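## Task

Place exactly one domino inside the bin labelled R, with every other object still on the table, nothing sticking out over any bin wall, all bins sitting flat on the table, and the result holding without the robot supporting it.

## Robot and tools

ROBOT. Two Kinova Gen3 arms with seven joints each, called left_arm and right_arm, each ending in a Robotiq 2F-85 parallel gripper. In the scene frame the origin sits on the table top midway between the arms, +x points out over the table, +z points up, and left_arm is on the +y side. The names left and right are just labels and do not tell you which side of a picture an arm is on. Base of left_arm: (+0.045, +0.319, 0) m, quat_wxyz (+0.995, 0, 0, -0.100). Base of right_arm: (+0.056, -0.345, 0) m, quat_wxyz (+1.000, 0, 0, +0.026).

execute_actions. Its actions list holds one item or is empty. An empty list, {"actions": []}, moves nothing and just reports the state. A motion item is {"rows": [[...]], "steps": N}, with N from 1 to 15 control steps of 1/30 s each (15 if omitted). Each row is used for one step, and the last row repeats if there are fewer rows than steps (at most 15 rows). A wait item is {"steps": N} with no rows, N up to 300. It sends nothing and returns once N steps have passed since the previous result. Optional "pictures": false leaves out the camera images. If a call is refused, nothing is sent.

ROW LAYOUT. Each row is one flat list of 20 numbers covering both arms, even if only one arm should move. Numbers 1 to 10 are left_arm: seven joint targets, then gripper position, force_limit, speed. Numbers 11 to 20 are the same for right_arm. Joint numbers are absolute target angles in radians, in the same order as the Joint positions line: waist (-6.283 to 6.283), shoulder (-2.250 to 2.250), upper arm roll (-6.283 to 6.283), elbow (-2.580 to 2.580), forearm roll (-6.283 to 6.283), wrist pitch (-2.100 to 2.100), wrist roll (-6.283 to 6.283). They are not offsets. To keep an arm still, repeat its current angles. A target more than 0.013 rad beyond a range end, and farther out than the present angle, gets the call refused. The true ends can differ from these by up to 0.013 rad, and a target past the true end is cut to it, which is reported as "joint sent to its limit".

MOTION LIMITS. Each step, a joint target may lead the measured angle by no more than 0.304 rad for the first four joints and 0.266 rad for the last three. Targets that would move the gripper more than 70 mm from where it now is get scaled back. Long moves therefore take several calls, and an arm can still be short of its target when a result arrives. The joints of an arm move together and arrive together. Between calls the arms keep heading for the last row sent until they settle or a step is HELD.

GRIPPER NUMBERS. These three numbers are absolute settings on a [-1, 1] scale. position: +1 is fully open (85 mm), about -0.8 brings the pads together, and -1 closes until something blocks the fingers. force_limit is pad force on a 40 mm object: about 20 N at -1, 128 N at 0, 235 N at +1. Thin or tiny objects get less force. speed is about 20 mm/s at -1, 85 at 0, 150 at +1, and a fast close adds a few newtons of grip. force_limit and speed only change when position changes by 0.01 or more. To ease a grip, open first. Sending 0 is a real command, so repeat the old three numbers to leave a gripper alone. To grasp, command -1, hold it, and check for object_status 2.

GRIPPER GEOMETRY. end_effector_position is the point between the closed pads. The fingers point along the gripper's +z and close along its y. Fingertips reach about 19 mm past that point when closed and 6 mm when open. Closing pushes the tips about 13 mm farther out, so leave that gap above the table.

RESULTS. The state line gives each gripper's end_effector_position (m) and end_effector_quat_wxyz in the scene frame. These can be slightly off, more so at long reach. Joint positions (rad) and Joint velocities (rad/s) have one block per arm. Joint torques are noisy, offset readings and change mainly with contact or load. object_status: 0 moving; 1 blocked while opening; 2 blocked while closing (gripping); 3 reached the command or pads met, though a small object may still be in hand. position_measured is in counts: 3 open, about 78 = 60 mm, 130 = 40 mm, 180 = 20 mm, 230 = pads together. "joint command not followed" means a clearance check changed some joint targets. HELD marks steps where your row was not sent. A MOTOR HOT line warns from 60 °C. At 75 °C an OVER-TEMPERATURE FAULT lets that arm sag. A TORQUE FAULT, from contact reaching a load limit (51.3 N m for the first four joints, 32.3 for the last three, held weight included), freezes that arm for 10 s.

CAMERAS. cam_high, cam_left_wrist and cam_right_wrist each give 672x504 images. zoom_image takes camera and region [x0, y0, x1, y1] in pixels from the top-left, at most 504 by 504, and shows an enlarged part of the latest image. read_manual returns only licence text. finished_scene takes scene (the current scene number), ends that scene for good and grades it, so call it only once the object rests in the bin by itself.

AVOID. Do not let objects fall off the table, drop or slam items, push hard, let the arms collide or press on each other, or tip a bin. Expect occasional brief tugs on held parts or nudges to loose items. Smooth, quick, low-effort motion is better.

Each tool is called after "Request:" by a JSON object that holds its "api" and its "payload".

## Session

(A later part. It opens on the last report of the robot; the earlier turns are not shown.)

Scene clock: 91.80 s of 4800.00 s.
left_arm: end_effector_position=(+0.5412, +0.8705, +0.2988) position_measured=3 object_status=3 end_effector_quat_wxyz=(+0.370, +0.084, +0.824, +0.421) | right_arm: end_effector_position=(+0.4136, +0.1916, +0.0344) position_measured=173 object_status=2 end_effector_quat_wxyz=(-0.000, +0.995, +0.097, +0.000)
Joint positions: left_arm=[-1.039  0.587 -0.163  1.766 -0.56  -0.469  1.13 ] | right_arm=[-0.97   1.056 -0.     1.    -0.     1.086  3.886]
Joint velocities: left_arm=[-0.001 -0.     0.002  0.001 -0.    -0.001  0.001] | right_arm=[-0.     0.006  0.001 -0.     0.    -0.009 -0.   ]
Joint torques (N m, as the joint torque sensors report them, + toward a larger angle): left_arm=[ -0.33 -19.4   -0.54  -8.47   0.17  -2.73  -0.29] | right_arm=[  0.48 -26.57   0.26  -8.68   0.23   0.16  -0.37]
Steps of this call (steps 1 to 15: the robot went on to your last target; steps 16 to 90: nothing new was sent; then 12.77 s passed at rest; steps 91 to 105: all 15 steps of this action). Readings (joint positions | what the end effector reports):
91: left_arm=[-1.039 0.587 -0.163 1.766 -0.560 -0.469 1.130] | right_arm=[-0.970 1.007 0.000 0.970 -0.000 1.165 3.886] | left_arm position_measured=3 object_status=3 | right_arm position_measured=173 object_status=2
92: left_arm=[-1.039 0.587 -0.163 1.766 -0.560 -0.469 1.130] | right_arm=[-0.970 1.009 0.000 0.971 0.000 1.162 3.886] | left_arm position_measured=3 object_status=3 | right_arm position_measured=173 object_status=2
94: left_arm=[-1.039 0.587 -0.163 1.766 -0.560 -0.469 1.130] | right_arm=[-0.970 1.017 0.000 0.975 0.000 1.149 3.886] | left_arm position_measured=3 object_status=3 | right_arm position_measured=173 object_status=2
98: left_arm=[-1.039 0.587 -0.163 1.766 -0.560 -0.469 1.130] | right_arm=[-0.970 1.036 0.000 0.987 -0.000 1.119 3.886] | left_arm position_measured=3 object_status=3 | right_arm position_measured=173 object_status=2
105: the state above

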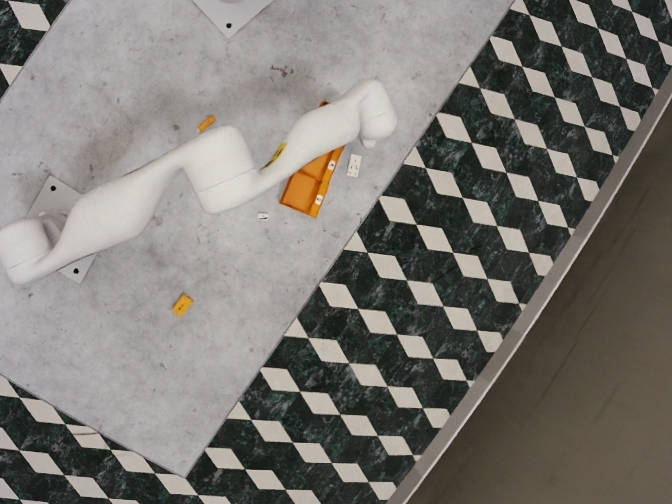

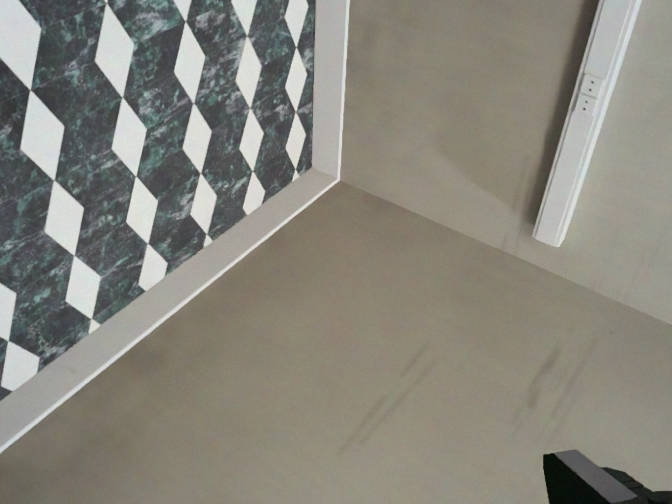

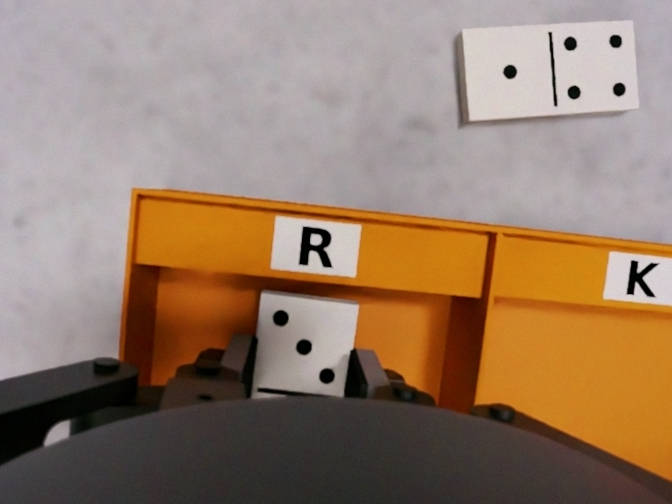

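Lower ~5 mm, open, lift.

Request:
{"api": "execute_actions", "payload": {"actions": [{"rows": [[-1.039,0.587,-0.163,1.766,-0.56,-0.469,1.13,1,0,0,-0.9697,1.0595,0,1.001,0,1.0811,3.886,-1,-0.6,-0.2],[-1.039,0.587,-0.163,1.766,-0.56,-0.469,1.13,1,0,0,-0.9697,1.0595,0,1.001,0,1.0811,3.886,-1,-0.6,-0.2],[-1.039,0.587,-0.163,1.766,-0.56,-0.469,1.13,1,0,0,-0.9697,1.063,0,1.0025,0,1.0761,3.886,-1,-0.6,-0.2]], "steps": 9}], "pictures": false}}

Request:
{"api": "execute_actions", "payload": {"actions": [{"rows": [[-1.039,0.587,-0.163,1.766,-0.56,-0.469,1.13,1,0,0,-0.9697,1.063,0,1.0025,0,1.0761,3.886,-0.17,-0.6,-0.2]], "steps": 10}], "pictures": false}}

Request:
{"api": "execute_actions", "payload": {"actions": [{"rows": [[-1.039,0.587,-0.163,1.766,-0.56,-0.469,1.13,1,0,0,-0.9697,0.953,0,0.899,0,1.2896,3.886,-0.17,-0.6,-0.2]], "steps": 15}]}}

Scene clock: 100.53 s of 4800.00 s.
left_arm: end_effector_position=(+0.5412, +0.8705, +0.2988) position_measured=3 object_status=3 end_effector_quat_wxyz=(+0.370, +0.084, +0.824, +0.421) | right_arm: end_effector_position=(+0.4136, +0.1916, +0.0289) position_measured=173 object_status=2 end_effector_quat_wxyz=(-0.000, +0.995, +0.097, +0.000)
Joint positions: left_arm=[-1.039  0.587 -0.163  1.766 -0.56  -0.469  1.13 ] | right_arm=[-0.97   1.063 -0.     1.003 -0.     1.076  3.886]
Joint velocities: left_arm=[-0.     0.    -0.     0.001  0.     0.     0.   ] | right_arm=[-0.     0.001 -0.001  0.001  0.    -0.002  0.001]
Joint torques (N m, as the joint torque sensors report them, + toward a larger angle): left_arm=[ -0.23 -19.29  -0.52  -8.6    0.33  -2.68  -0.49] | right_arm=[  0.4  -26.45   0.32  -8.46   0.21   0.38  -0.39]
Steps of this call (steps 1 to 15: the robot went on to your last target; steps 16 to 90: nothing new was sent; then 5.43 s passed at rest; steps 91 to 99: all 9 steps of this action). Readings (joint positions | what the end effector reports):
91: left_arm=[-1.039 0.587 -0.163 1.766 -0.560 -0.469 1.130] | right_arm=[-0.970 1.057 0.000 1.000 -0.000 1.085 3.886] | left_arm position_measured=3 object_status=3 | right_arm position_measured=173 object_status=2
92: left_arm=[-1.039 0.587 -0.163 1.766 -0.560 -0.469 1.130] | right_arm=[-0.970 1.058 0.000 1.000 0.000 1.083 3.886] | left_arm position_measured=3 object_status=3 | right_arm position_measured=173 object_status=2
94: left_arm=[-1.039 0.587 -0.163 1.766 -0.560 -0.469 1.130] | right_arm=[-0.970 1.061 0.000 1.001 0.000 1.079 3.886] | left_arm position_measured=3 object_status=3 | right_arm position_measured=173 object_status=2
98: left_arm=[-1.039 0.587 -0.163 1.766 -0.560 -0.469 1.130] | right_arm=[-0.970 1.063 -0.000 1.003 -0.000 1.076 3.886] | left_arm position_measured=3 object_status=3 | right_arm position_measured=173 object_status=2
99: the state above

Scene clock: 100.87 s of 4800.00 s.
left_arm: end_effector_position=(+0.5412, +0.8705, +0.2988) position_measured=3 object_status=3 end_effector_quat_wxyz=(+0.370, +0.084, +0.824, +0.421) | right_arm: end_effector_position=(+0.4136, +0.1916, +0.0289) position_measured=151 object_status=0 end_effector_quat_wxyz=(-0.000, +0.995, +0.097, +0.000)
Joint positions: left_arm=[-1.039  0.587 -0.163  1.766 -0.56  -0.469  1.13 ] | right_arm=[-0.97   1.063  0.     1.002  0.     1.076  3.886]
Joint velocities: left_arm=[ 0.001  0.    -0.001  0.001  0.     0.     0.   ] | right_arm=[ 0.     0.    -0.     0.     0.    -0.001  0.001]
Joint torques (N m, as the joint torque sensors report them, + toward a larger angle): left_arm=[ -0.38 -19.37  -0.51  -8.68   0.28  -2.72  -0.32] | right_arm=[  0.39 -26.36   0.29  -8.32   0.26   0.34  -0.39]
Steps of this call (steps 1 to 10: all 10 steps of this action). Readings (joint positions | what the end effector reports):
1: left_arm=[-1.039 0.587 -0.163 1.766 -0.560 -0.469 1.130] | right_arm=[-0.970 1.063 -0.000 1.003 0.000 1.076 3.886] | left_arm position_measured=3 object_status=3 | right_arm position_measured=173 object_status=0
2: left_arm=[-1.039 0.587 -0.163 1.766 -0.560 -0.469 1.130] | right_arm=[-0.970 1.063 -0.000 1.003 0.000 1.076 3.886] | left_arm position_measured=3 object_status=3 | right_arm position_measured=172 object_status=0
4: left_arm=[-1.039 0.587 -0.163 1.766 -0.560 -0.469 1.130] | right_arm=[-0.970 1.063 0.000 1.002 0.000 1.076 3.886] | left_arm position_measured=3 object_status=3 | right_arm position_measured=163 object_status=0
8: left_arm=[-1.039 0.587 -0.163 1.766 -0.560 -0.469 1.130] | right_arm=[-0.970 1.063 0.000 1.002 0.000 1.076 3.886] | left_arm position_measured=3 object_status=3 | right_arm position_measured=151 object_status=0
10: the state above

Scene clock: 101.37 s of 4800.00 s.
left_arm: end_effector_position=(+0.5412, +0.8705, +0.2988) position_measured=3 object_status=3 end_effector_quat_wxyz=(+0.370, +0.084, +0.824, +0.421) | right_arm: end_effector_position=(+0.4139, +0.1921, +0.1297) position_measured=150 object_status=3 end_effector_quat_wxyz=(+0.000, +0.995, +0.097, -0.000)
Joint positions: left_arm=[-1.039  0.587 -0.163  1.766 -0.56  -0.469  1.13 ] | right_arm=[-0.97   0.953  0.     0.899 -0.     1.29   3.886]
Joint velocities: left_arm=[ 0.001  0.    -0.    -0.002 -0.    -0.     0.001] | right_arm=[-0.    -0.004 -0.001 -0.001  0.     0.001 -0.   ]
Joint torques (N m, as the joint torque sensors report them, + toward a larger angle): left_arm=[ -0.5  -19.34  -0.61  -8.5    0.26  -2.63  -0.36] | right_arm=[  0.51 -25.55   0.19  -9.2    0.27   0.26  -0.42]
Steps of this call (steps 1 to 15: all 15 steps of this action). Readings (joint positions | what the end effector reports):
1: left_arm=[-1.039 0.587 -0.163 1.766 -0.560 -0.469 1.130] | right_arm=[-0.970 1.062 -0.000 1.002 -0.000 1.077 3.886] | left_arm position_measured=3 object_status=3 | right_arm position_measured=150 object_status=0
2: left_arm=[-1.039 0.587 -0.163 1.766 -0.560 -0.469 1.130] | right_arm=[-0.970 1.058 -0.000 0.998 -0.000 1.086 3.886] | left_arm position_measured=3 object_status=3 | right_arm position_measured=150 object_status=0
4: left_arm=[-1.039 0.587 -0.163 1.766 -0.560 -0.469 1.130] | right_arm=[-0.970 1.032 -0.000 0.976 -0.000 1.135 3.886] | left_arm position_measured=3 object_status=3 | right_arm position_measured=150 object_status=0
8: left_arm=[-1.039 0.587 -0.163 1.766 -0.560 -0.469 1.130] | right_arm=[-0.970 0.966 0.000 0.911 0.000 1.263 3.886] | left_arm position_measured=3 object_status=3 | right_arm position_measured=150 object_status=3
15: the state above

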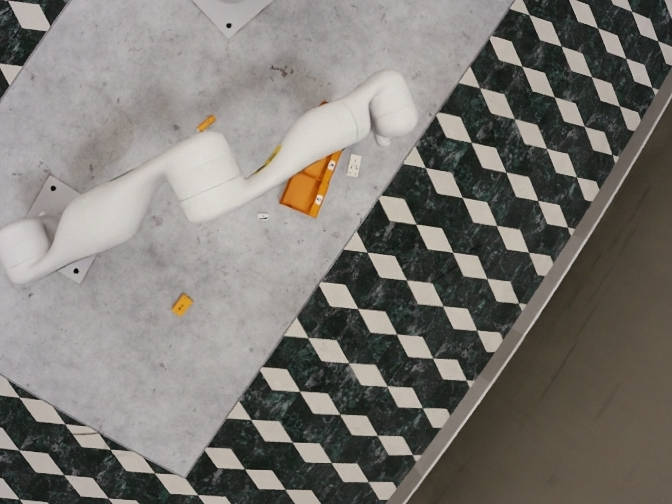

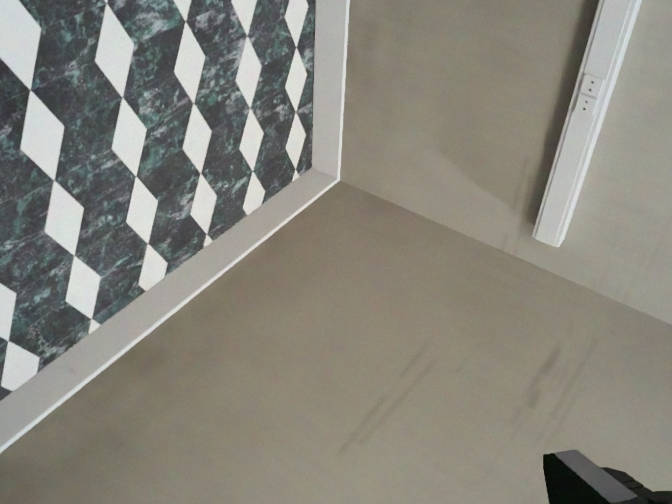

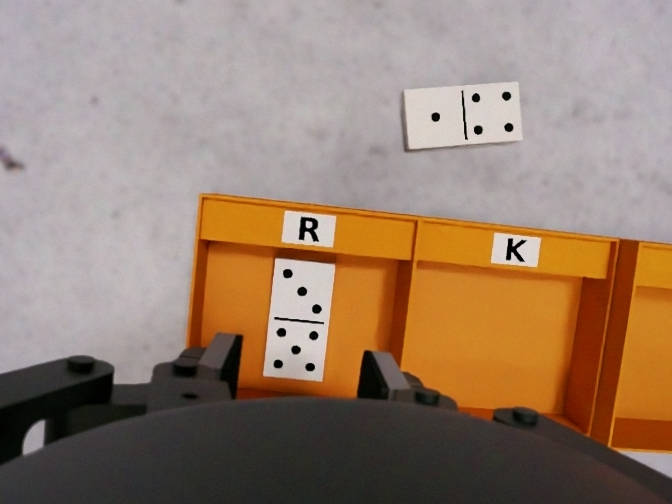

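Request:
{"api": "finished_scene", "payload": {"scene": 2}}

The scene is finished: the task was done.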